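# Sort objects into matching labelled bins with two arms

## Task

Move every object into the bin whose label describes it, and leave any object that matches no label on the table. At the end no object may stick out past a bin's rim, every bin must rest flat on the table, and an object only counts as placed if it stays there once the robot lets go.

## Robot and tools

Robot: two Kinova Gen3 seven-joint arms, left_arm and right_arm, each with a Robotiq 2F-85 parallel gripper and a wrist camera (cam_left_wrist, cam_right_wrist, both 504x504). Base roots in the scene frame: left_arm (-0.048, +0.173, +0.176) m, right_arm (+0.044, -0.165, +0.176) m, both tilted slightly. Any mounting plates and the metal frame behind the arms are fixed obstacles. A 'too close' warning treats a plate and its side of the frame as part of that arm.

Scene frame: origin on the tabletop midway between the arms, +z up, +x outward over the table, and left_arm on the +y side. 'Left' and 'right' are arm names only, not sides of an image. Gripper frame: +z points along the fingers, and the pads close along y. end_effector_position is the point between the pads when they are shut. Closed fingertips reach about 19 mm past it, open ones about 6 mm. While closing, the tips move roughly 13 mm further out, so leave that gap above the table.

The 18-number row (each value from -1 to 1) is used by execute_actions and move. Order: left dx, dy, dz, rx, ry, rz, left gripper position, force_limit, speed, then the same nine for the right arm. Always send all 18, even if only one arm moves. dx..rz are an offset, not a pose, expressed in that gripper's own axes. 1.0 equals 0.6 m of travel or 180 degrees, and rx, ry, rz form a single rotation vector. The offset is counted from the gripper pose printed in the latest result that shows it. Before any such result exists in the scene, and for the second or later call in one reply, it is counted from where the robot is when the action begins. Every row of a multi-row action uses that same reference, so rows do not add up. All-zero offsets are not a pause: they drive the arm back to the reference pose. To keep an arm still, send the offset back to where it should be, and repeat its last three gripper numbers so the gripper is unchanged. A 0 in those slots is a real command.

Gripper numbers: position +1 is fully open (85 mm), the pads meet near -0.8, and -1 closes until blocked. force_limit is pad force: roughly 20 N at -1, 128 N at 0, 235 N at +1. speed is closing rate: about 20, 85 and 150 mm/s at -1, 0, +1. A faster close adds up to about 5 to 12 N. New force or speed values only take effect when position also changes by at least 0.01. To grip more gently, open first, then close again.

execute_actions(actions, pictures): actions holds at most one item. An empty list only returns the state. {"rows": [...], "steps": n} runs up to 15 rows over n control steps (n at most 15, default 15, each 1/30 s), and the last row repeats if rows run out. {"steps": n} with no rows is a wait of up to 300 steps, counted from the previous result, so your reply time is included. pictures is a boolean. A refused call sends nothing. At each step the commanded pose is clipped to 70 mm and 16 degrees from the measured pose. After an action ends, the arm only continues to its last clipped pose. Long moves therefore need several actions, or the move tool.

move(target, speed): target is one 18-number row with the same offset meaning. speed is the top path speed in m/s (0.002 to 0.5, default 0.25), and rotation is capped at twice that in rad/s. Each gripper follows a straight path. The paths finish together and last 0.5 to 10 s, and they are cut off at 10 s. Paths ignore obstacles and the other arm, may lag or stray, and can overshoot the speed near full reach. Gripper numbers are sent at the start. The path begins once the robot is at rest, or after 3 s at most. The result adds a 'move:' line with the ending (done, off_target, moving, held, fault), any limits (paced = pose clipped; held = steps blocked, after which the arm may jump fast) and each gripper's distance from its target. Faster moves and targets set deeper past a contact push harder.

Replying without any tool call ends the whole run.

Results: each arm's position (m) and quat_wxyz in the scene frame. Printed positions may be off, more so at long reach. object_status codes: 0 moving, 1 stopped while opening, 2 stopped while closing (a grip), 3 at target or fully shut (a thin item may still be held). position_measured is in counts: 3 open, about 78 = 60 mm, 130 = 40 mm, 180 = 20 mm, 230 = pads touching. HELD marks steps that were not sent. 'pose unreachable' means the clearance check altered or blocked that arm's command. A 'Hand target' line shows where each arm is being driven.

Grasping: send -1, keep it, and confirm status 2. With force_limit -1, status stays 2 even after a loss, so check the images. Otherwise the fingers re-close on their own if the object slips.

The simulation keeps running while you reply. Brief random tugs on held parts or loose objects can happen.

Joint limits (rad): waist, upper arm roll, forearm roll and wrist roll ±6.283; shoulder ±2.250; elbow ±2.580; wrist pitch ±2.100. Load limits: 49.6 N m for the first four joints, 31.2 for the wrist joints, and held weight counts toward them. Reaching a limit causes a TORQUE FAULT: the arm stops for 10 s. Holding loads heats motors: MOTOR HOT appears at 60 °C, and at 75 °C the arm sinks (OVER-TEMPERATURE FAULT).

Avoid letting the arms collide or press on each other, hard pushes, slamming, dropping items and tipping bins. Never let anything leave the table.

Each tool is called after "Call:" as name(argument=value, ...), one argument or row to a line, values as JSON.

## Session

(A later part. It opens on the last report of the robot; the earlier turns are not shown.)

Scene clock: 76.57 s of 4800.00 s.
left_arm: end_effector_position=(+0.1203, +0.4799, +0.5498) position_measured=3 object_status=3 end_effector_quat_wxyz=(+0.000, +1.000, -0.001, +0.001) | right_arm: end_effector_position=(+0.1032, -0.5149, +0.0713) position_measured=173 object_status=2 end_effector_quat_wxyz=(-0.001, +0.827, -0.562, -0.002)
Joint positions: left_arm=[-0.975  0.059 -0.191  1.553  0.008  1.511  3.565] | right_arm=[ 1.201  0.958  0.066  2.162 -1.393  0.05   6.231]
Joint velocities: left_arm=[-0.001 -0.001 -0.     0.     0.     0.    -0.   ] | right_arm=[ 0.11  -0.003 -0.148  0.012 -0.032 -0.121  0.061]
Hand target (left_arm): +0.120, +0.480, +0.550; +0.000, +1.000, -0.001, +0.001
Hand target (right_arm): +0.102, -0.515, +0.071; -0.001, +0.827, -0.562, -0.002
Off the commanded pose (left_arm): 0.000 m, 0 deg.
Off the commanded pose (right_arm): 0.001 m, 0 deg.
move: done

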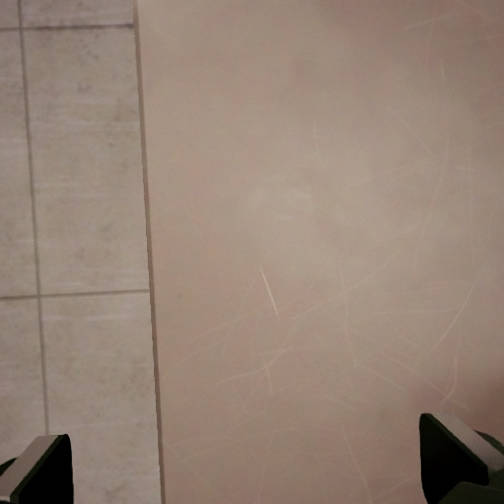

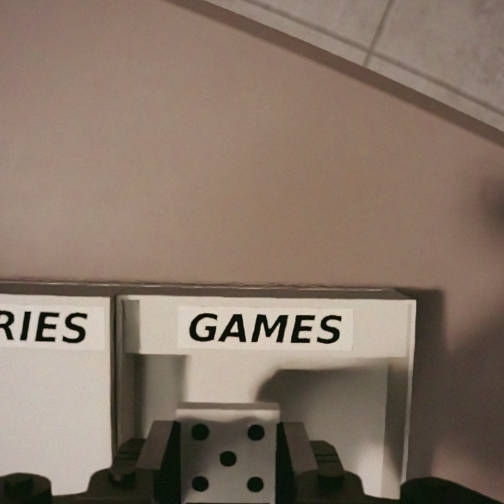

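Call:
move(
  target=[0,0,0,0,0,0,1,0,0,0,0,0.065,0,-0.022,0,-1,-0.7,0.3],
  speed=0.05,
)

Scene clock: 79.87 s of 4800.00 s.
left_arm: end_effector_position=(+0.1203, +0.4799, +0.5498) position_measured=3 object_status=3 end_effector_quat_wxyz=(+0.000, +1.000, -0.001, +0.001) | right_arm: end_effector_position=(+0.1028, -0.5154, +0.0327) position_measured=173 object_status=2 end_effector_quat_wxyz=(-0.020, +0.826, -0.562, -0.030)
Joint positions: left_arm=[-0.975  0.059 -0.191  1.553  0.008  1.511  3.565] | right_arm=[ 1.068  1.089  0.238  2.066 -1.315  0.206  6.099]
Joint velocities: left_arm=[-0.001 -0.    -0.     0.001  0.001 -0.    -0.   ] | right_arm=[-0.011  0.009  0.003 -0.003  0.008  0.009 -0.01 ]
Hand target (left_arm): +0.120, +0.480, +0.550; +0.000, +1.000, -0.001, +0.001
Hand target (right_arm): +0.103, -0.515, +0.032; -0.020, +0.827, -0.561, -0.031
Off the commanded pose (left_arm): 0.000 m, 0 deg.
Off the commanded pose (right_arm): 0.001 m, 0 deg.
move: done

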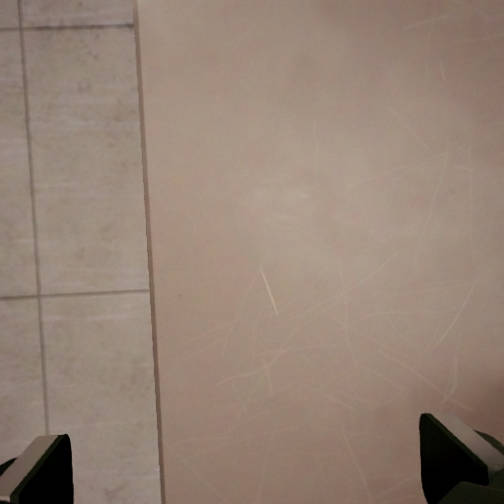

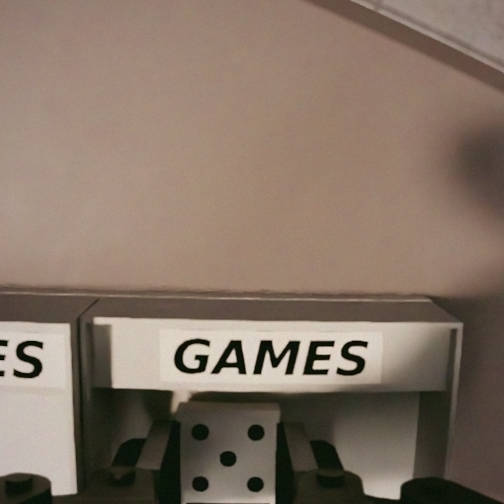

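Call:
move(
  target=[0,0,0,0,0,0,1,0,0,0,0,0,0,0,0,-0.25,-0.8,0],
)

Call:
move(
  target=[0,0,0,0,0,0,1,0,0,-0.014,0,-0.2,0,0.022,0,-0.25,-0.8,0],
)

Scene clock: 82.60 s of 4800.00 s.
left_arm: end_effector_position=(+0.1203, +0.4799, +0.5498) position_measured=3 object_status=3 end_effector_quat_wxyz=(+0.000, +1.000, -0.001, +0.001) | right_arm: end_effector_position=(+0.1028, -0.5154, +0.0327) position_measured=160 object_status=3 end_effector_quat_wxyz=(-0.020, +0.826, -0.562, -0.030)
Joint positions: left_arm=[-0.975  0.059 -0.191  1.553  0.008  1.511  3.565] | right_arm=[ 1.068  1.089  0.238  2.066 -1.315  0.206  6.099]
Joint velocities: left_arm=[-0.001  0.     0.001 -0.    -0.     0.     0.   ] | right_arm=[-0.    -0.001 -0.     0.002  0.001 -0.002  0.001]
Hand target (left_arm): +0.120, +0.480, +0.550; +0.000, +1.000, -0.001, +0.001
Hand target (right_arm): +0.103, -0.515, +0.033; -0.020, +0.826, -0.562, -0.030
Off the commanded pose (left_arm): 0.000 m, 0 deg.
Off the commanded pose (right_arm): 0.000 m, 0 deg.
move: done

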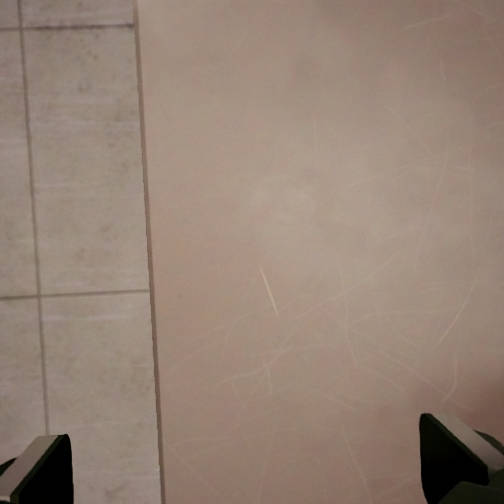

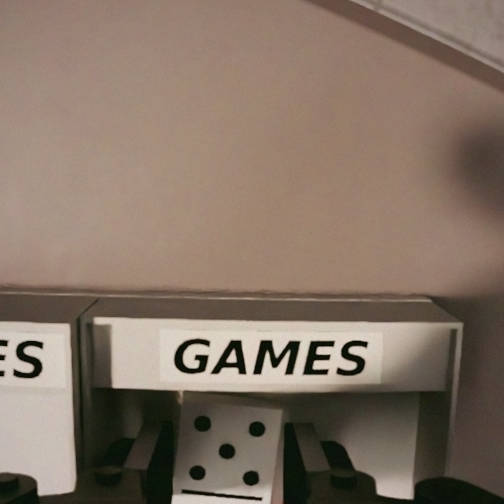

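Scene clock: 83.70 s of 4800.00 s.
left_arm: end_effector_position=(+0.1203, +0.4799, +0.5498) position_measured=3 object_status=3 end_effector_quat_wxyz=(+0.000, +1.000, -0.001, +0.001) | right_arm: end_effector_position=(+0.1029, -0.5155, +0.1528) position_measured=160 object_status=3 end_effector_quat_wxyz=(-0.001, +0.827, -0.563, -0.002)
Joint positions: left_arm=[-0.975  0.059 -0.191  1.553  0.008  1.511  3.565] | right_arm=[ 0.898  0.793  0.496  2.201 -1.072  0.392  5.891]
Joint velocities: left_arm=[-0.002  0.    -0.    -0.    -0.     0.001  0.   ] | right_arm=[-0.005 -0.002 -0.001  0.001  0.002 -0.002 -0.001]
Hand target (left_arm): +0.120, +0.480, +0.550; +0.000, +1.000, -0.001, +0.001
Hand target (right_arm): +0.103, -0.516, +0.153; -0.001, +0.827, -0.562, -0.001
Off the commanded pose (left_arm): 0.000 m, 0 deg.
Off the commanded pose (right_arm): 0.000 m, 0 deg.
move: done

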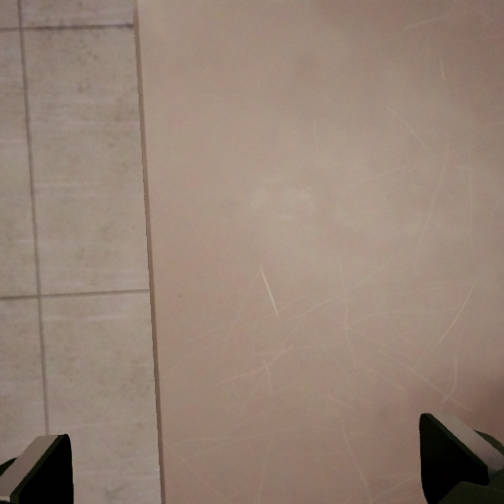

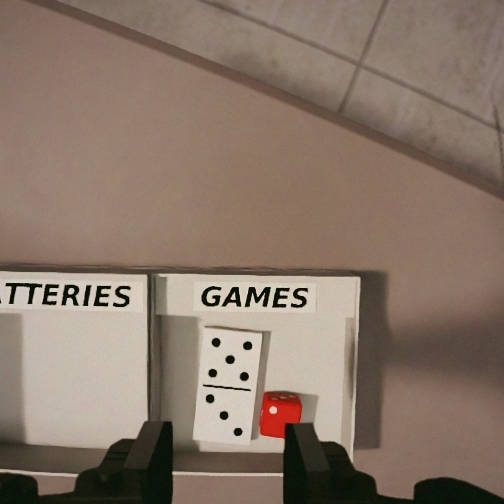

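Call:
move(
  target=[0,0,0,0,0,0,1,0,0,-0.12,-0.759,0.088,0,0,0.537,0.5,-0.8,0],
  speed=0.4,
)

Scene clock: 89.60 s of 4800.00 s.
left_arm: end_effector_position=(+0.1203, +0.4799, +0.5498) position_measured=3 object_status=3 end_effector_quat_wxyz=(+0.000, +1.000, -0.001, +0.001) | right_arm: end_effector_position=(+0.5001, -0.2818, +0.1009) position_measured=66 object_status=3 end_effector_quat_wxyz=(+0.000, -0.129, +0.992, +0.001)
Joint positions: left_arm=[-0.975  0.059 -0.191  1.553  0.008  1.511  3.565] | right_arm=[-0.29   1.083  0.641  1.791 -1.037  0.638  2.891]
Joint velocities: left_arm=[-0.     0.     0.     0.001 -0.002  0.001 -0.   ] | right_arm=[-0.002  0.003 -0.001 -0.002  0.002 -0.001 -0.001]
Hand target (left_arm): +0.120, +0.480, +0.550; +0.000, +1.000, -0.001, +0.001
Hand target (right_arm): +0.500, -0.282, +0.101; -0.000, -0.129, +0.992, +0.001
Off the commanded pose (left_arm): 0.000 m, 0 deg.
Off the commanded pose (right_arm): 0.001 m, 0 deg.
move: done

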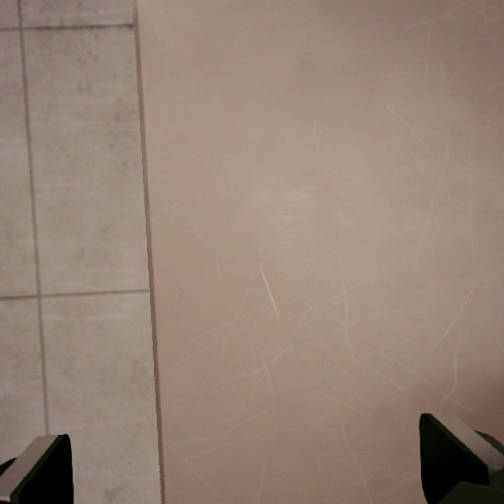

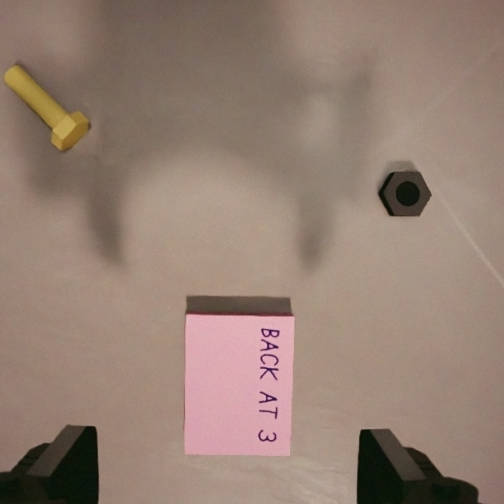

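Call:
move(
  target=[0,0,0,0,0,0,1,0,0,0.002,0.006,0.135,0,0,0,0.3,-0.8,0],
  speed=0.15,
)

Call:
move(
  target=[0,0,0,0,0,0,1,0,0,0,0,0,0,0,0,-1,-0.7,0.3],
)

Call:
move(
  target=[0,0,0,0,0,0,1,0,0,0,0,-0.1,0,0,0,-1,-0.7,0.3],
)

Scene clock: 92.73 s of 4800.00 s.
left_arm: end_effector_position=(+0.1203, +0.4799, +0.5498) position_measured=3 object_status=3 end_effector_quat_wxyz=(+0.000, +1.000, -0.001, +0.001) | right_arm: end_effector_position=(+0.4982, -0.2784, +0.0201) position_measured=91 object_status=3 end_effector_quat_wxyz=(+0.000, -0.130, +0.992, +0.001)
Joint positions: left_arm=[-0.975  0.059 -0.191  1.553  0.008  1.511  3.565] | right_arm=[-0.223  1.23   0.511  1.743 -1.171  0.504  2.993]
Joint velocities: left_arm=[-0.003  0.    -0.     0.001 -0.     0.    -0.002] | right_arm=[ 0.003  0.003 -0.     0.001 -0.     0.001  0.001]
Hand target (left_arm): +0.120, +0.480, +0.550; +0.000, +1.000, -0.001, +0.001
Hand target (right_arm): +0.498, -0.279, +0.020; -0.000, -0.129, +0.992, +0.001
Off the commanded pose (left_arm): 0.000 m, 0 deg.
Off the commanded pose (right_arm): 0.000 m, 0 deg.
move: done

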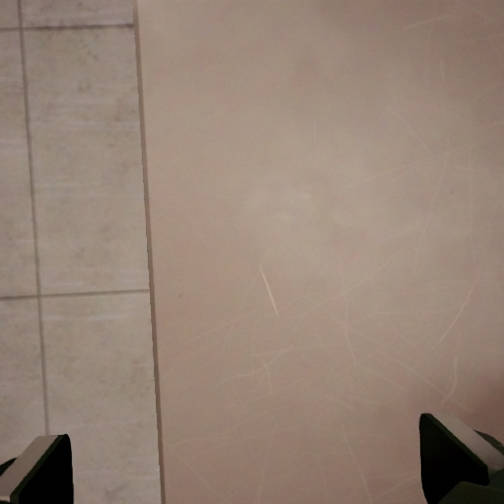

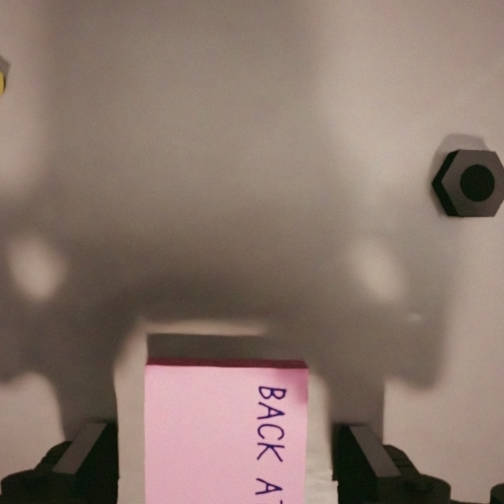

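Scene clock: 93.23 s of 4800.00 s.
left_arm: end_effector_position=(+0.1203, +0.4799, +0.5498) position_measured=3 object_status=3 end_effector_quat_wxyz=(+0.000, +1.000, -0.001, +0.001) | right_arm: end_effector_position=(+0.4983, -0.2785, +0.0203) position_measured=139 object_status=2 end_effector_quat_wxyz=(+0.000, -0.129, +0.992, +0.001)
Joint positions: left_arm=[-0.975  0.059 -0.191  1.553  0.008  1.511  3.565] | right_arm=[-0.223  1.23   0.511  1.743 -1.171  0.504  2.993]
Joint velocities: left_arm=[-0.001  0.    -0.    -0.001 -0.001 -0.001  0.001] | right_arm=[-0.    -0.001 -0.     0.001 -0.    -0.001 -0.   ]
Hand target (left_arm): +0.120, +0.480, +0.550; +0.000, +1.000, -0.001, +0.001
Hand target (right_arm): +0.498, -0.278, +0.020; +0.000, -0.130, +0.992, +0.001
Off the commanded pose (left_arm): 0.000 m, 0 deg.
Off the commanded pose (right_arm): 0.000 m, 0 deg.
move: done

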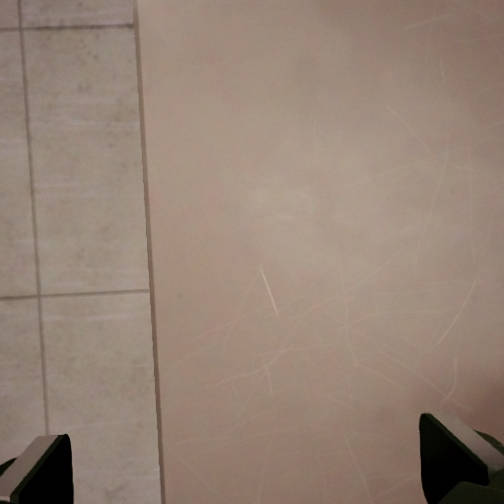

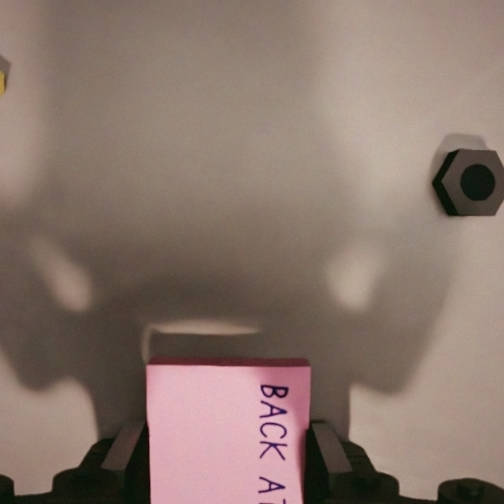

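Scene clock: 94.07 s of 4800.00 s.
left_arm: end_effector_position=(+0.1203, +0.4799, +0.5498) position_measured=3 object_status=3 end_effector_quat_wxyz=(+0.000, +1.000, -0.001, +0.001) | right_arm: end_effector_position=(+0.4981, -0.2787, +0.0801) position_measured=139 object_status=2 end_effector_quat_wxyz=(+0.000, -0.129, +0.992, +0.001)
Joint positions: left_arm=[-0.975  0.059 -0.191  1.553  0.008  1.511  3.565] | right_arm=[-0.276  1.117  0.603  1.791 -1.077  0.596  2.92 ]
Joint velocities: left_arm=[-0.001  0.001 -0.     0.     0.    -0.     0.   ] | right_arm=[-0.001 -0.003  0.    -0.     0.001 -0.001  0.001]
Hand target (left_arm): +0.120, +0.480, +0.550; +0.000, +1.000, -0.001, +0.001
Hand target (right_arm): +0.498, -0.279, +0.080; +0.000, -0.129, +0.992, +0.001
Off the commanded pose (left_arm): 0.000 m, 0 deg.
Off the commanded pose (right_arm): 0.000 m, 0 deg.
move: done

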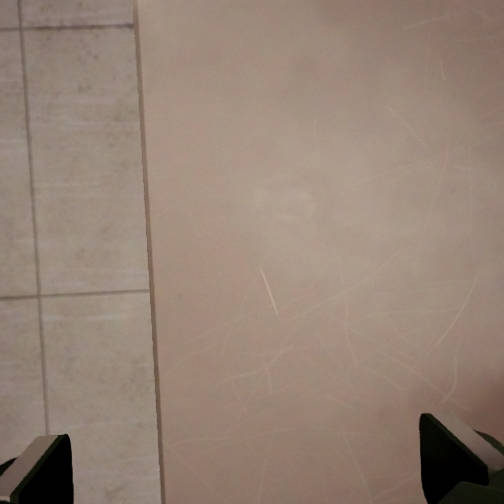

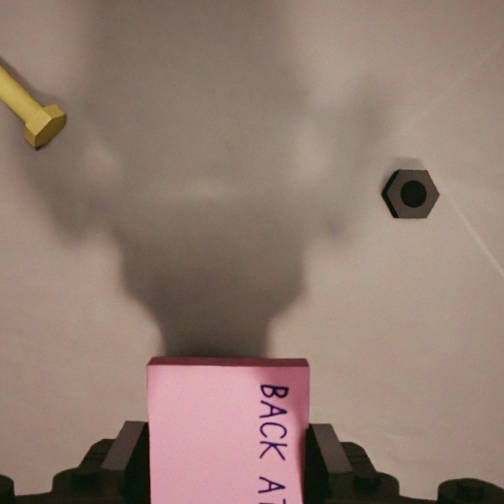

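Call:
move(
  target=[0,0,0,0,0,0,1,0,0,0.4805,-0.1663,-0.075,0,0,0.464,-1,-0.7,0.3],
  speed=0.4,
)

Scene clock: 97.87 s of 4800.00 s.
left_arm: end_effector_position=(+0.1203, +0.4799, +0.5498) position_measured=3 object_status=3 end_effector_quat_wxyz=(+0.000, +1.000, -0.001, +0.001) | right_arm: end_effector_position=(+0.2454, -0.4488, +0.1246) position_measured=139 object_status=2 end_effector_quat_wxyz=(-0.001, +0.564, +0.826, +0.001)
Joint positions: left_arm=[-0.975  0.059 -0.191  1.553  0.008  1.511  3.565] | right_arm=[ 0.274  0.992  0.758  2.226 -1.483  0.605  2.66 ]
Joint velocities: left_arm=[-0.     0.001 -0.     0.     0.001 -0.001 -0.001] | right_arm=[ 0.008  0.002  0.004  0.    -0.001  0.005 -0.001]
Hand target (left_arm): +0.120, +0.480, +0.550; +0.000, +1.000, -0.001, +0.001
Hand target (right_arm): +0.245, -0.449, +0.125; -0.001, +0.564, +0.826, +0.001
Off the commanded pose (left_arm): 0.000 m, 0 deg.
Off the commanded pose (right_arm): 0.001 m, 0 deg.
move: done

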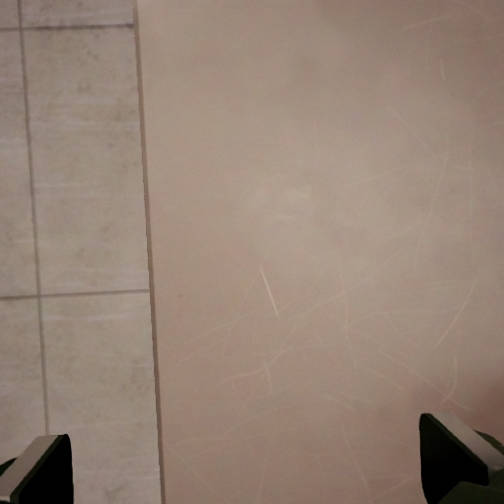

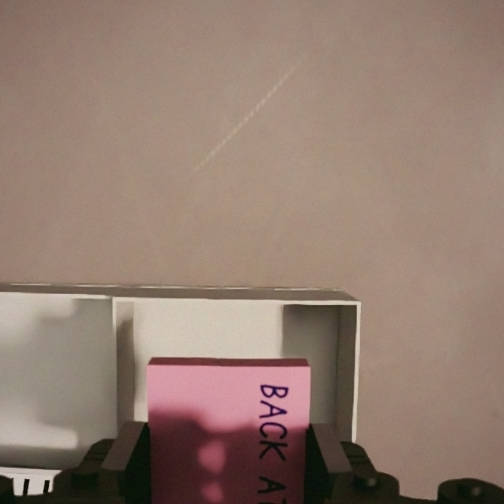

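Call:
move(
  target=[0,0,0,0,0,0,1,0,0,0,0.004,0.09,0,0,0,-1,-0.7,0.3],
  speed=0.15,
)

Scene clock: 100.87 s of 4800.00 s.
left_arm: end_effector_position=(+0.1203, +0.4799, +0.5498) position_measured=3 object_status=3 end_effector_quat_wxyz=(+0.000, +1.000, -0.001, +0.001) | right_arm: end_effector_position=(+0.2478, -0.4480, +0.0708) position_measured=139 object_status=2 end_effector_quat_wxyz=(-0.001, +0.564, +0.826, +0.000)
Joint positions: left_arm=[-0.975  0.059 -0.191  1.553  0.008  1.511  3.565] | right_arm=[ 0.317  1.128  0.665  2.197 -1.72   0.586  2.836]
Joint velocities: left_arm=[ 0.001 -0.     0.    -0.    -0.002  0.     0.001] | right_arm=[ 0.003  0.004 -0.001 -0.    -0.001 -0.    -0.   ]
Hand target (left_arm): +0.120, +0.480, +0.550; +0.000, +1.000, -0.001, +0.001
Hand target (right_arm): +0.248, -0.448, +0.071; -0.001, +0.564, +0.826, +0.000
Off the commanded pose (left_arm): 0.000 m, 0 deg.
Off the commanded pose (right_arm): 0.000 m, 0 deg.
move: done

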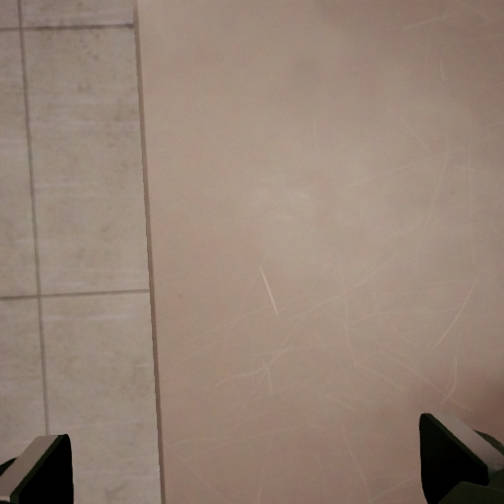

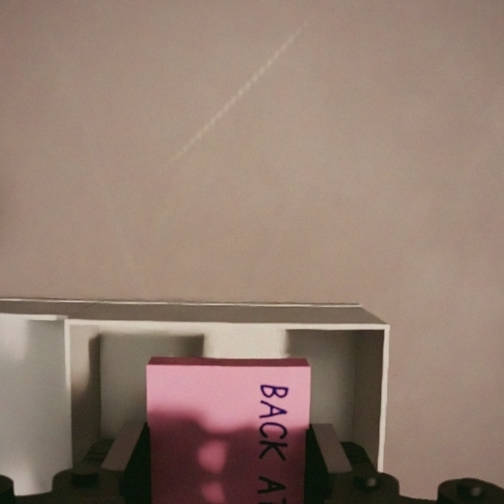

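Call:
move(
  target=[0,0,0,0,0,0,1,0,0,0,0,0.067,0,0,0,-1,-0.7,0.3],
  speed=0.1,
)

Call:
move(
  target=[0,0,0,0,0,0,1,0,0,0,0,0,0,0,0,0.06,-0.8,0],
)

Call:
move(
  target=[0,0,0,0,0,0,1,0,0,0,0,-0.15,0,0,0,0.06,-0.8,0],
)

Scene clock: 103.53 s of 4800.00 s.
left_arm: end_effector_position=(+0.1203, +0.4799, +0.5498) position_measured=3 object_status=3 end_effector_quat_wxyz=(+0.000, +1.000, -0.001, +0.001) | right_arm: end_effector_position=(+0.2482, -0.4481, +0.0309) position_measured=139 object_status=2 end_effector_quat_wxyz=(-0.000, +0.563, +0.826, +0.000)
Joint positions: left_arm=[-0.975  0.059 -0.191  1.553  0.008  1.511  3.565] | right_arm=[ 0.331  1.238  0.627  2.16  -1.87   0.604  2.938]
Joint velocities: left_arm=[-0.001  0.    -0.     0.    -0.001  0.001  0.   ] | right_arm=[ 0.004  0.007 -0.002  0.001 -0.001 -0.003  0.001]
Hand target (left_arm): +0.120, +0.480, +0.550; +0.000, +1.000, -0.001, +0.001
Hand target (right_arm): +0.248, -0.448, +0.031; -0.001, +0.563, +0.826, +0.000
Off the commanded pose (left_arm): 0.000 m, 0 deg.
Off the commanded pose (right_arm): 0.001 m, 0 deg.
move: done

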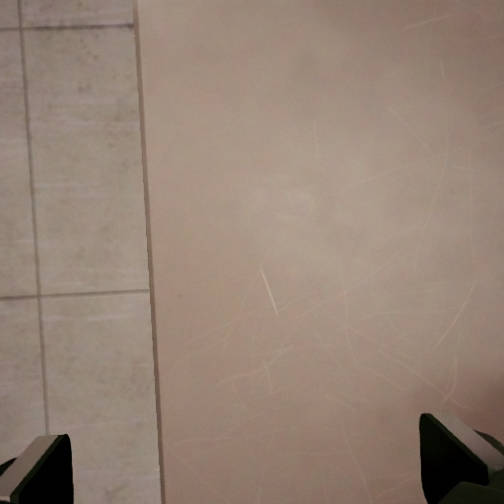

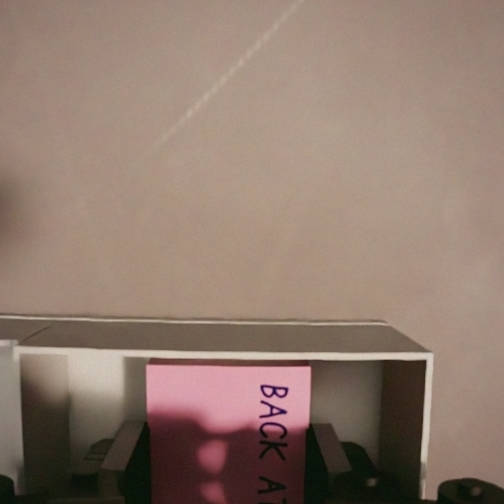

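Scene clock: 104.03 s of 4800.00 s.
left_arm: end_effector_position=(+0.1203, +0.4799, +0.5498) position_measured=3 object_status=3 end_effector_quat_wxyz=(+0.000, +1.000, -0.001, +0.001) | right_arm: end_effector_position=(+0.2482, -0.4481, +0.0309) position_measured=122 object_status=3 end_effector_quat_wxyz=(-0.000, +0.563, +0.826, +0.000)
Joint positions: left_arm=[-0.975  0.059 -0.191  1.553  0.008  1.511  3.565] | right_arm=[ 0.331  1.237  0.627  2.16  -1.87   0.604  2.938]
Joint velocities: left_arm=[-0.    -0.001 -0.     0.    -0.    -0.    -0.001] | right_arm=[ 0.001  0.     0.     0.    -0.    -0.001 -0.001]
Hand target (left_arm): +0.120, +0.480, +0.550; +0.000, +1.000, -0.001, +0.001
Hand target (right_arm): +0.248, -0.448, +0.031; -0.000, +0.563, +0.826, +0.000
Off the commanded pose (left_arm): 0.000 m, 0 deg.
Off the commanded pose (right_arm): 0.000 m, 0 deg.
move: done

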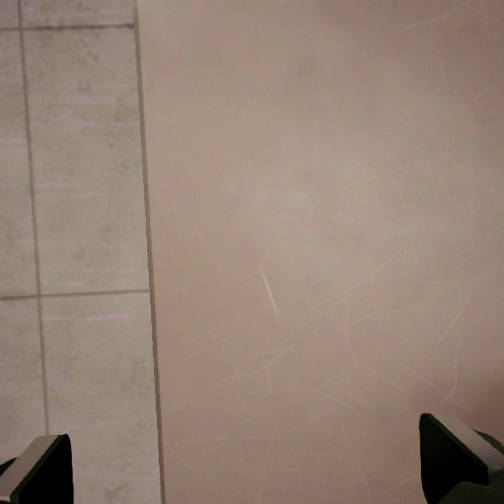

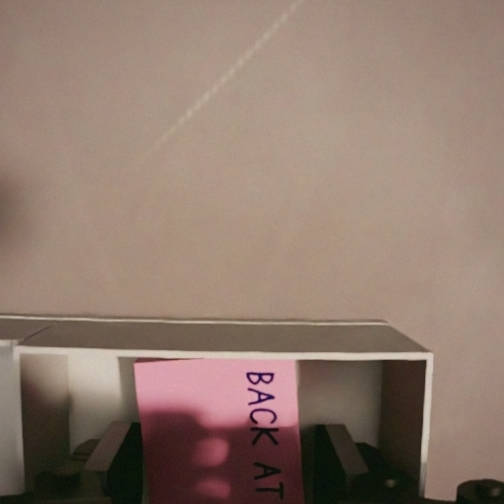

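Scene clock: 105.00 s of 4800.00 s.
left_arm: end_effector_position=(+0.1203, +0.4799, +0.5498) position_measured=3 object_status=3 end_effector_quat_wxyz=(+0.000, +1.000, -0.001, +0.001) | right_arm: end_effector_position=(+0.2479, -0.4481, +0.1207) position_measured=122 object_status=3 end_effector_quat_wxyz=(-0.000, +0.564, +0.826, +0.001)
Joint positions: left_arm=[-0.975  0.059 -0.191  1.553  0.008  1.511  3.565] | right_arm=[ 0.281  0.994  0.735  2.223 -1.494  0.588  2.662]
Joint velocities: left_arm=[ 0.001 -0.001  0.    -0.001 -0.     0.    -0.   ] | right_arm=[-0.004 -0.003  0.     0.001 -0.     0.001 -0.001]
Hand target (left_arm): +0.120, +0.480, +0.550; +0.000, +1.000, -0.001, +0.001
Hand target (right_arm): +0.248, -0.448, +0.121; -0.000, +0.564, +0.826, +0.001
Off the commanded pose (left_arm): 0.000 m, 0 deg.
Off the commanded pose (right_arm): 0.000 m, 0 deg.
move: done

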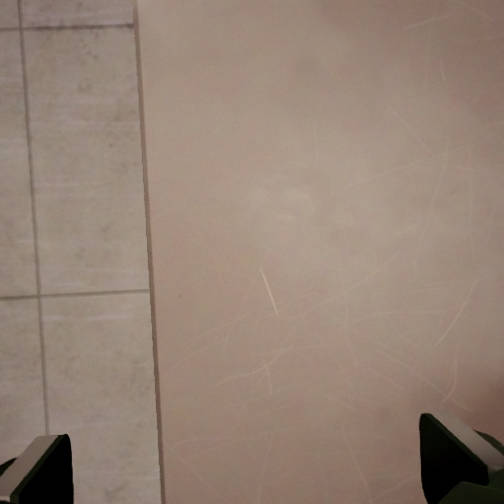

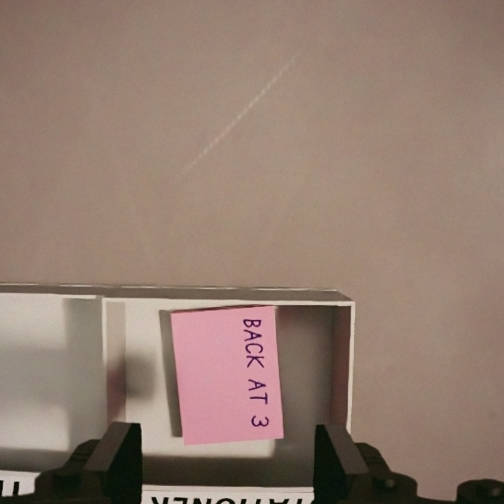

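Call:
move(
  target=[0,0,0,0,0,0,1,0,0,0.834,0.822,0.03,0,0,0.132,0.06,-0.8,0],
  speed=0.35,
)

Scene clock: 110.47 s of 4800.00 s.
left_arm: end_effector_position=(+0.1203, +0.4799, +0.5498) position_measured=3 object_status=3 end_effector_quat_wxyz=(+0.000, +1.000, -0.001, +0.001) | right_arm: end_effector_position=(+0.5243, +0.1976, +0.1048) position_measured=122 object_status=3 end_effector_quat_wxyz=(+0.000, +0.721, +0.693, +0.001)
Joint positions: left_arm=[-0.975  0.059 -0.191  1.553  0.008  1.511  3.565] | right_arm=[-0.528  1.2   -0.518  1.206 -2.492 -0.907  2.009]
Joint velocities: left_arm=[ 0.001  0.    -0.    -0.    -0.    -0.001 -0.   ] | right_arm=[-0.002  0.014  0.002 -0.008 -0.003 -0.001  0.001]
Hand target (left_arm): +0.120, +0.480, +0.550; +0.000, +1.000, -0.001, +0.001
Hand target (right_arm): +0.524, +0.198, +0.104; +0.000, +0.721, +0.693, +0.000
Off the commanded pose (left_arm): 0.000 m, 0 deg.
Off the commanded pose (right_arm): 0.001 m, 0 deg.
move: done

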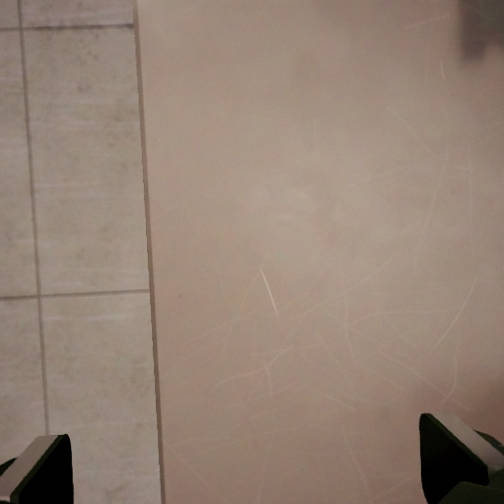

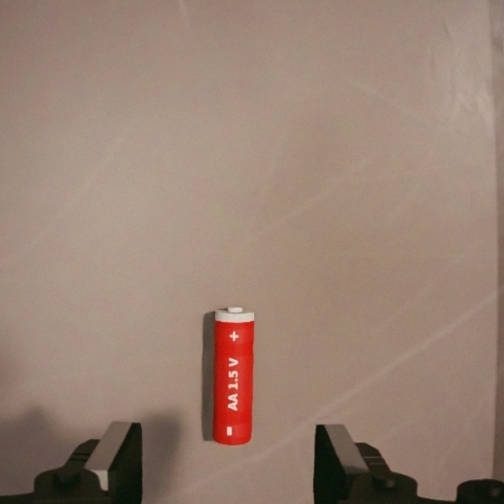

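Call:
move(
  target=[0,0,0,0,0,0,1,0,0,0.006,0.002,0.139,0,0,0,0.06,-0.8,0],
  speed=0.15,
)

Call:
move(
  target=[0,0,0,0,0,0,1,0,0,0,0,0,0,0,0,-1,-0.7,0.2],
)

Call:
move(
  target=[0,0,0,0,0,0,1,0,0,0,0,-0.06,0,0,0,-1,-0.7,0.2],
  speed=0.15,
)

Scene clock: 113.73 s of 4800.00 s.
left_arm: end_effector_position=(+0.1203, +0.4799, +0.5498) position_measured=3 object_status=3 end_effector_quat_wxyz=(+0.000, +1.000, -0.001, +0.001) | right_arm: end_effector_position=(+0.5261, +0.2015, +0.0219) position_measured=122 object_status=3 end_effector_quat_wxyz=(+0.000, +0.721, +0.693, +0.001)
Joint positions: left_arm=[-0.975  0.059 -0.191  1.553  0.008  1.511  3.565] | right_arm=[-0.554  1.355 -0.479  1.132 -2.45  -0.819  1.999]
Joint velocities: left_arm=[ 0.001  0.     0.    -0.001  0.    -0.    -0.   ] | right_arm=[-0.001  0.008  0.    -0.002 -0.001  0.     0.001]
Hand target (left_arm): +0.120, +0.480, +0.550; +0.000, +1.000, -0.001, +0.001
Hand target (right_arm): +0.526, +0.201, +0.021; +0.000, +0.721, +0.693, +0.001
Off the commanded pose (left_arm): 0.000 m, 0 deg.
Off the commanded pose (right_arm): 0.001 m, 0 deg.
move: done

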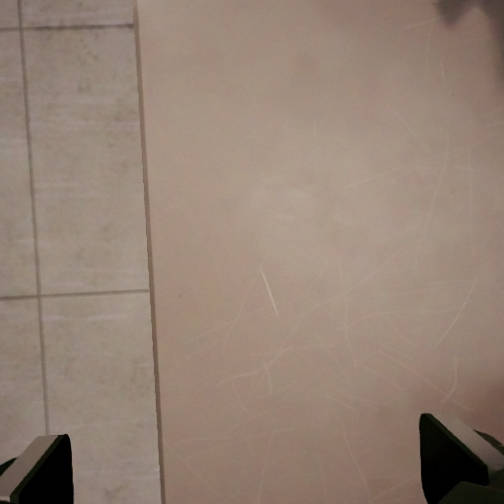

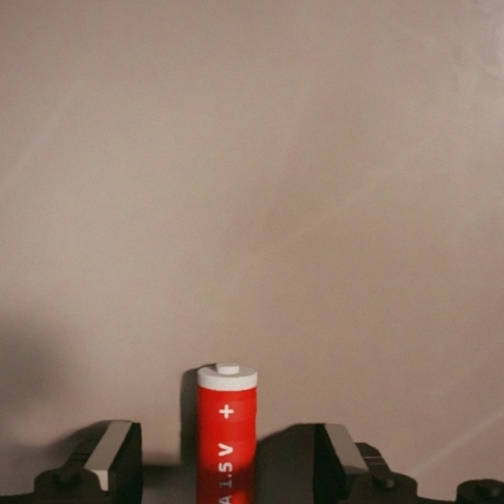

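Scene clock: 114.30 s of 4800.00 s.
left_arm: end_effector_position=(+0.1203, +0.4799, +0.5498) position_measured=3 object_status=3 end_effector_quat_wxyz=(+0.000, +1.000, -0.001, +0.001) | right_arm: end_effector_position=(+0.5262, +0.2015, +0.0220) position_measured=198 object_status=2 end_effector_quat_wxyz=(+0.000, +0.721, +0.693, +0.001)
Joint positions: left_arm=[-0.975  0.059 -0.191  1.553  0.008  1.511  3.565] | right_arm=[-0.554  1.355 -0.479  1.131 -2.45  -0.819  1.999]
Joint velocities: left_arm=[ 0.    -0.     0.     0.001  0.001  0.    -0.   ] | right_arm=[-0.001  0.    -0.    -0.001 -0.    -0.001  0.   ]
Hand target (left_arm): +0.120, +0.480, +0.550; +0.000, +1.000, -0.001, +0.001
Hand target (right_arm): +0.526, +0.201, +0.022; +0.000, +0.721, +0.693, +0.001
Off the commanded pose (left_arm): 0.000 m, 0 deg.
Off the commanded pose (right_arm): 0.000 m, 0 deg.
move: done

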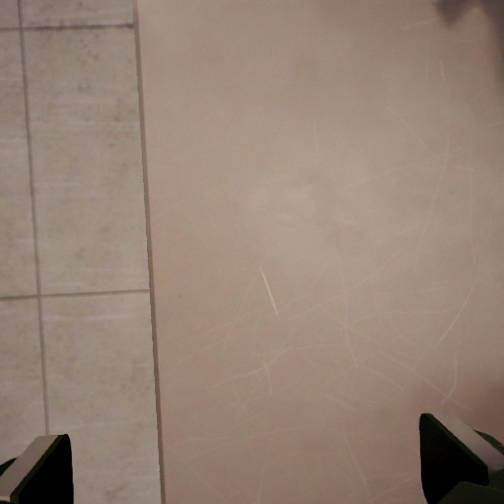

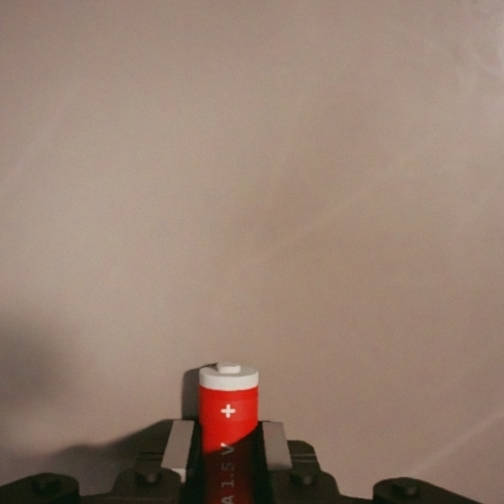

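Scene clock: 115.03 s of 4800.00 s.
left_arm: end_effector_position=(+0.1203, +0.4799, +0.5498) position_measured=3 object_status=3 end_effector_quat_wxyz=(+0.000, +1.000, -0.001, +0.001) | right_arm: end_effector_position=(+0.5259, +0.2014, +0.0578) position_measured=198 object_status=2 end_effector_quat_wxyz=(+0.000, +0.721, +0.693, +0.001)
Joint positions: left_arm=[-0.975  0.059 -0.191  1.553  0.008  1.511  3.565] | right_arm=[-0.545  1.289 -0.496  1.164 -2.467 -0.857  2.002]
Joint velocities: left_arm=[-0.001 -0.    -0.     0.     0.    -0.     0.001] | right_arm=[ 0.001 -0.004  0.     0.001  0.    -0.001 -0.   ]
Hand target (left_arm): +0.120, +0.480, +0.550; +0.000, +1.000, -0.001, +0.001
Hand target (right_arm): +0.526, +0.201, +0.058; +0.000, +0.721, +0.693, +0.001
Off the commanded pose (left_arm): 0.000 m, 0 deg.
Off the commanded pose (right_arm): 0.000 m, 0 deg.
move: done

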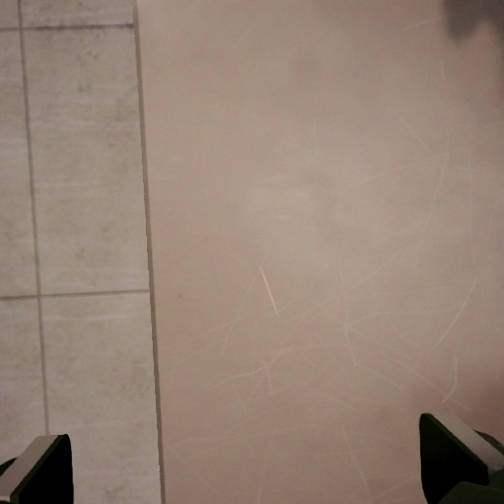

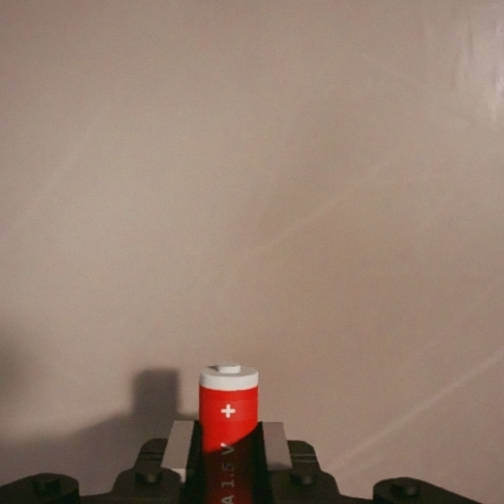

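Call:
move(
  target=[0,0,0,0,0,0,1,0,0,-0.897,-0.258,-0.08,0,0,-0.131,-1,-0.7,0.2],
  speed=0.35,
)

Call:
move(
  target=[0,0,0,0,0,0,1,0,0,-0.121,-0.373,0,0,0,0,-1,-0.7,0.2],
  speed=0.3,
)

Scene clock: 120.13 s of 4800.00 s.
left_arm: end_effector_position=(+0.1203, +0.4799, +0.5498) position_measured=3 object_status=3 end_effector_quat_wxyz=(+0.000, +1.000, -0.001, +0.001) | right_arm: end_effector_position=(+0.3493, -0.3290, +0.1038) position_measured=198 object_status=2 end_effector_quat_wxyz=(+0.000, +0.563, +0.826, +0.001)
Joint positions: left_arm=[-0.975  0.059 -0.191  1.553  0.008  1.511  3.565] | right_arm=[ 0.515  0.879 -0.246  2.195 -1.908 -0.216  2.727]
Joint velocities: left_arm=[ 0.002 -0.     0.     0.     0.002  0.001  0.001] | right_arm=[ 0.047  0.007 -0.057 -0.016 -0.071 -0.051  0.082]
Hand target (left_arm): +0.120, +0.480, +0.550; +0.000, +1.000, -0.001, +0.001
Hand target (right_arm): +0.349, -0.330, +0.104; -0.000, +0.565, +0.825, +0.001
Off the commanded pose (left_arm): 0.000 m, 0 deg.
Off the commanded pose (right_arm): 0.002 m, 0 deg.
move: done

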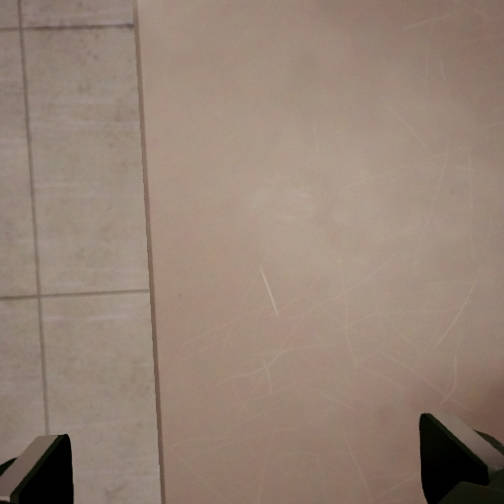

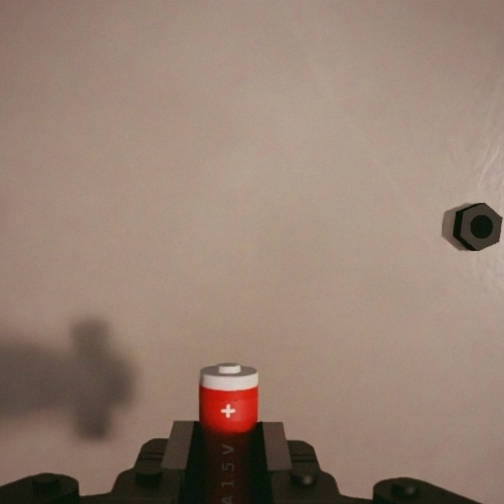

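Scene clock: 121.37 s of 4800.00 s.
left_arm: end_effector_position=(+0.1203, +0.4799, +0.5498) position_measured=3 object_status=3 end_effector_quat_wxyz=(+0.000, +1.000, -0.001, +0.001) | right_arm: end_effector_position=(+0.1683, -0.4773, +0.1028) position_measured=198 object_status=2 end_effector_quat_wxyz=(+0.002, +0.563, +0.827, +0.001)
Joint positions: left_arm=[-0.975  0.059 -0.191  1.553  0.008  1.511  3.565] | right_arm=[ 0.948  0.869  0.119  2.248 -1.483  0.086  2.961]
Joint velocities: left_arm=[ 0.001  0.     0.    -0.001  0.001 -0.    -0.001] | right_arm=[-0.14   0.022  0.233 -0.018  0.137  0.176 -0.162]
Hand target (left_arm): +0.120, +0.480, +0.550; +0.000, +1.000, -0.001, +0.001
Hand target (right_arm): +0.168, -0.478, +0.103; +0.001, +0.564, +0.826, +0.001
Off the commanded pose (left_arm): 0.000 m, 0 deg.
Off the commanded pose (right_arm): 0.001 m, 0 deg.
move: done

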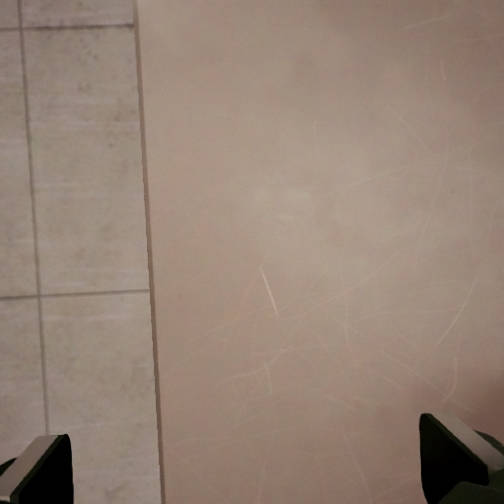

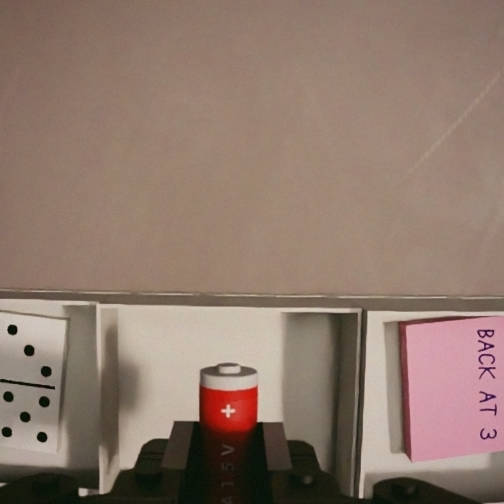

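Call:
move(
  target=[0,0,0,0,0,0,1,0,0,-0.001,0,0.123,0,0.02,0,-1,-0.7,0.2],
  speed=0.05,
)

Scene clock: 124.57 s of 4800.00 s.
left_arm: end_effector_position=(+0.1203, +0.4799, +0.5498) position_measured=3 object_status=3 end_effector_quat_wxyz=(+0.000, +1.000, -0.001, +0.001) | right_arm: end_effector_position=(+0.1692, -0.4783, +0.0294) position_measured=198 object_status=2 end_effector_quat_wxyz=(-0.024, +0.562, +0.827, +0.018)
Joint positions: left_arm=[-0.975  0.059 -0.191  1.553  0.008  1.511  3.565] | right_arm=[ 1.12   1.075 -0.104  2.119 -1.47  -0.093  2.992]
Joint velocities: left_arm=[ 0.     0.001 -0.    -0.    -0.001 -0.    -0.   ] | right_arm=[ 0.013  0.003 -0.015 -0.001  0.016 -0.013 -0.012]
Hand target (left_arm): +0.120, +0.480, +0.550; +0.000, +1.000, -0.001, +0.001
Hand target (right_arm): +0.169, -0.478, +0.029; -0.024, +0.562, +0.826, +0.018
Off the commanded pose (left_arm): 0.000 m, 0 deg.
Off the commanded pose (right_arm): 0.001 m, 0 deg.
move: done

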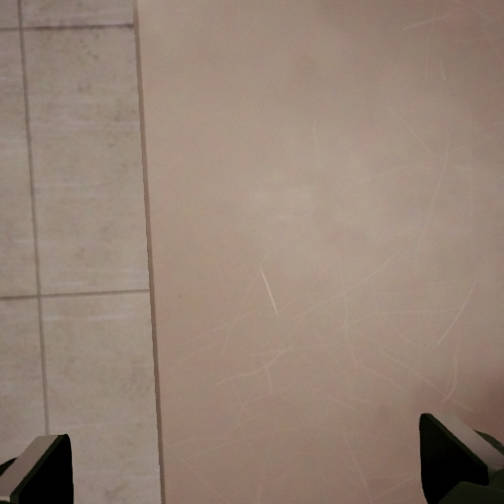

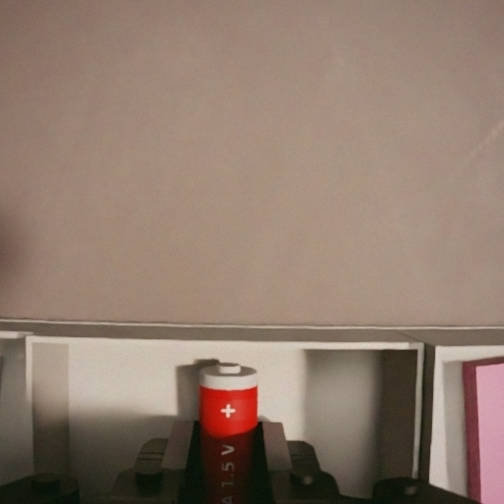

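Call:
move(
  target=[0,0,0,0,0,0,1,0,0,0,0,0,0,0,0,-0.38,-0.8,0],
)

Call:
move(
  target=[0,0,0,0,0,0,1,0,0,0.008,0,-0.13,0,-0.02,0,-0.38,-0.8,0],
  speed=0.15,
)

Scene clock: 126.80 s of 4800.00 s.
left_arm: end_effector_position=(+0.1203, +0.4799, +0.5498) position_measured=3 object_status=3 end_effector_quat_wxyz=(+0.000, +1.000, -0.001, +0.001) | right_arm: end_effector_position=(+0.1692, -0.4783, +0.0294) position_measured=177 object_status=3 end_effector_quat_wxyz=(-0.024, +0.562, +0.827, +0.018)
Joint positions: left_arm=[-0.975  0.059 -0.191  1.553  0.008  1.511  3.565] | right_arm=[ 1.12   1.075 -0.104  2.119 -1.47  -0.093  2.992]
Joint velocities: left_arm=[ 0.003  0.     0.    -0.001 -0.001  0.    -0.   ] | right_arm=[ 0.     0.     0.     0.002 -0.    -0.    -0.   ]
Hand target (left_arm): +0.120, +0.480, +0.550; +0.000, +1.000, -0.001, +0.001
Hand target (right_arm): +0.169, -0.478, +0.029; -0.024, +0.562, +0.827, +0.018
Off the commanded pose (left_arm): 0.000 m, 0 deg.
Off the commanded pose (right_arm): 0.000 m, 0 deg.
move: done

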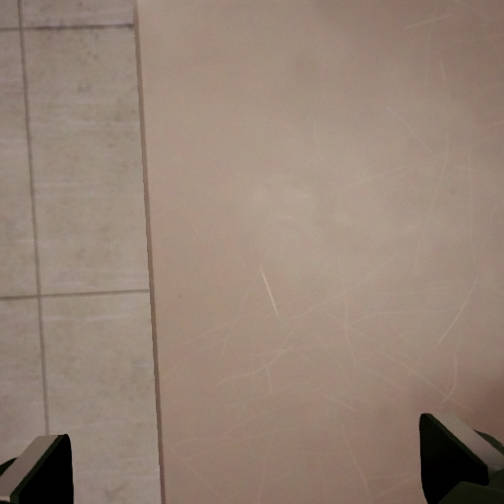

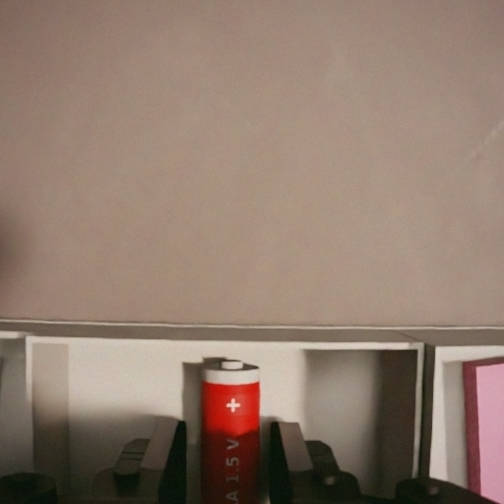

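Scene clock: 127.80 s of 4800.00 s.
left_arm: end_effector_position=(+0.1203, +0.4799, +0.5498) position_measured=3 object_status=3 end_effector_quat_wxyz=(+0.000, +1.000, -0.001, +0.001) | right_arm: end_effector_position=(+0.1687, -0.4778, +0.1071) position_measured=177 object_status=3 end_effector_quat_wxyz=(+0.007, +0.563, +0.827, -0.002)
Joint positions: left_arm=[-0.975  0.059 -0.191  1.553  0.008  1.511  3.565] | right_arm=[ 0.992  0.851  0.058  2.258 -1.556  0.039  3.042]
Joint velocities: left_arm=[ 0.002 -0.     0.     0.001 -0.001  0.001 -0.001] | right_arm=[-0.183  0.009  0.245 -0.006  0.11   0.186 -0.136]
Hand target (left_arm): +0.120, +0.480, +0.550; +0.000, +1.000, -0.001, +0.001
Hand target (right_arm): +0.169, -0.478, +0.107; +0.007, +0.563, +0.827, -0.002
Off the commanded pose (left_arm): 0.000 m, 0 deg.
Off the commanded pose (right_arm): 0.001 m, 1 deg.
move: done

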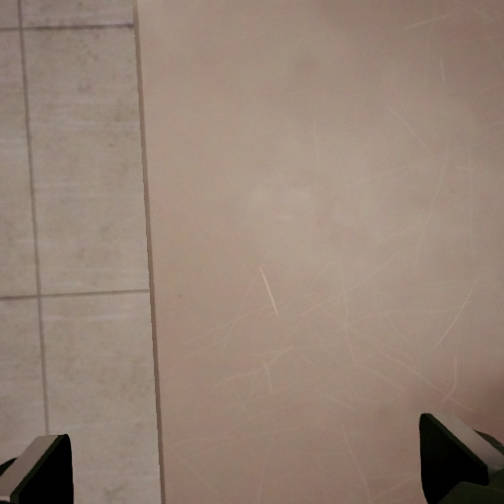

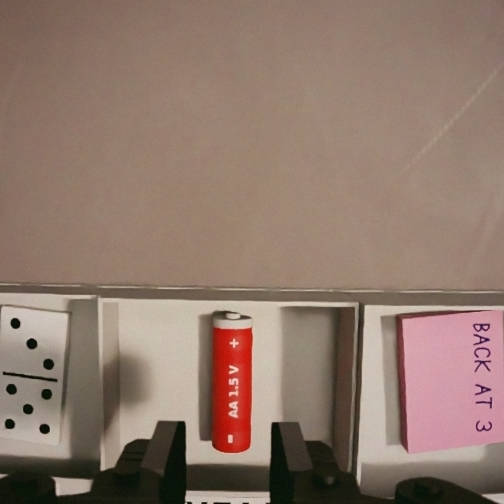

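Call:
finished_scene(
  scene=1,
)

The scene is finished: the task was done.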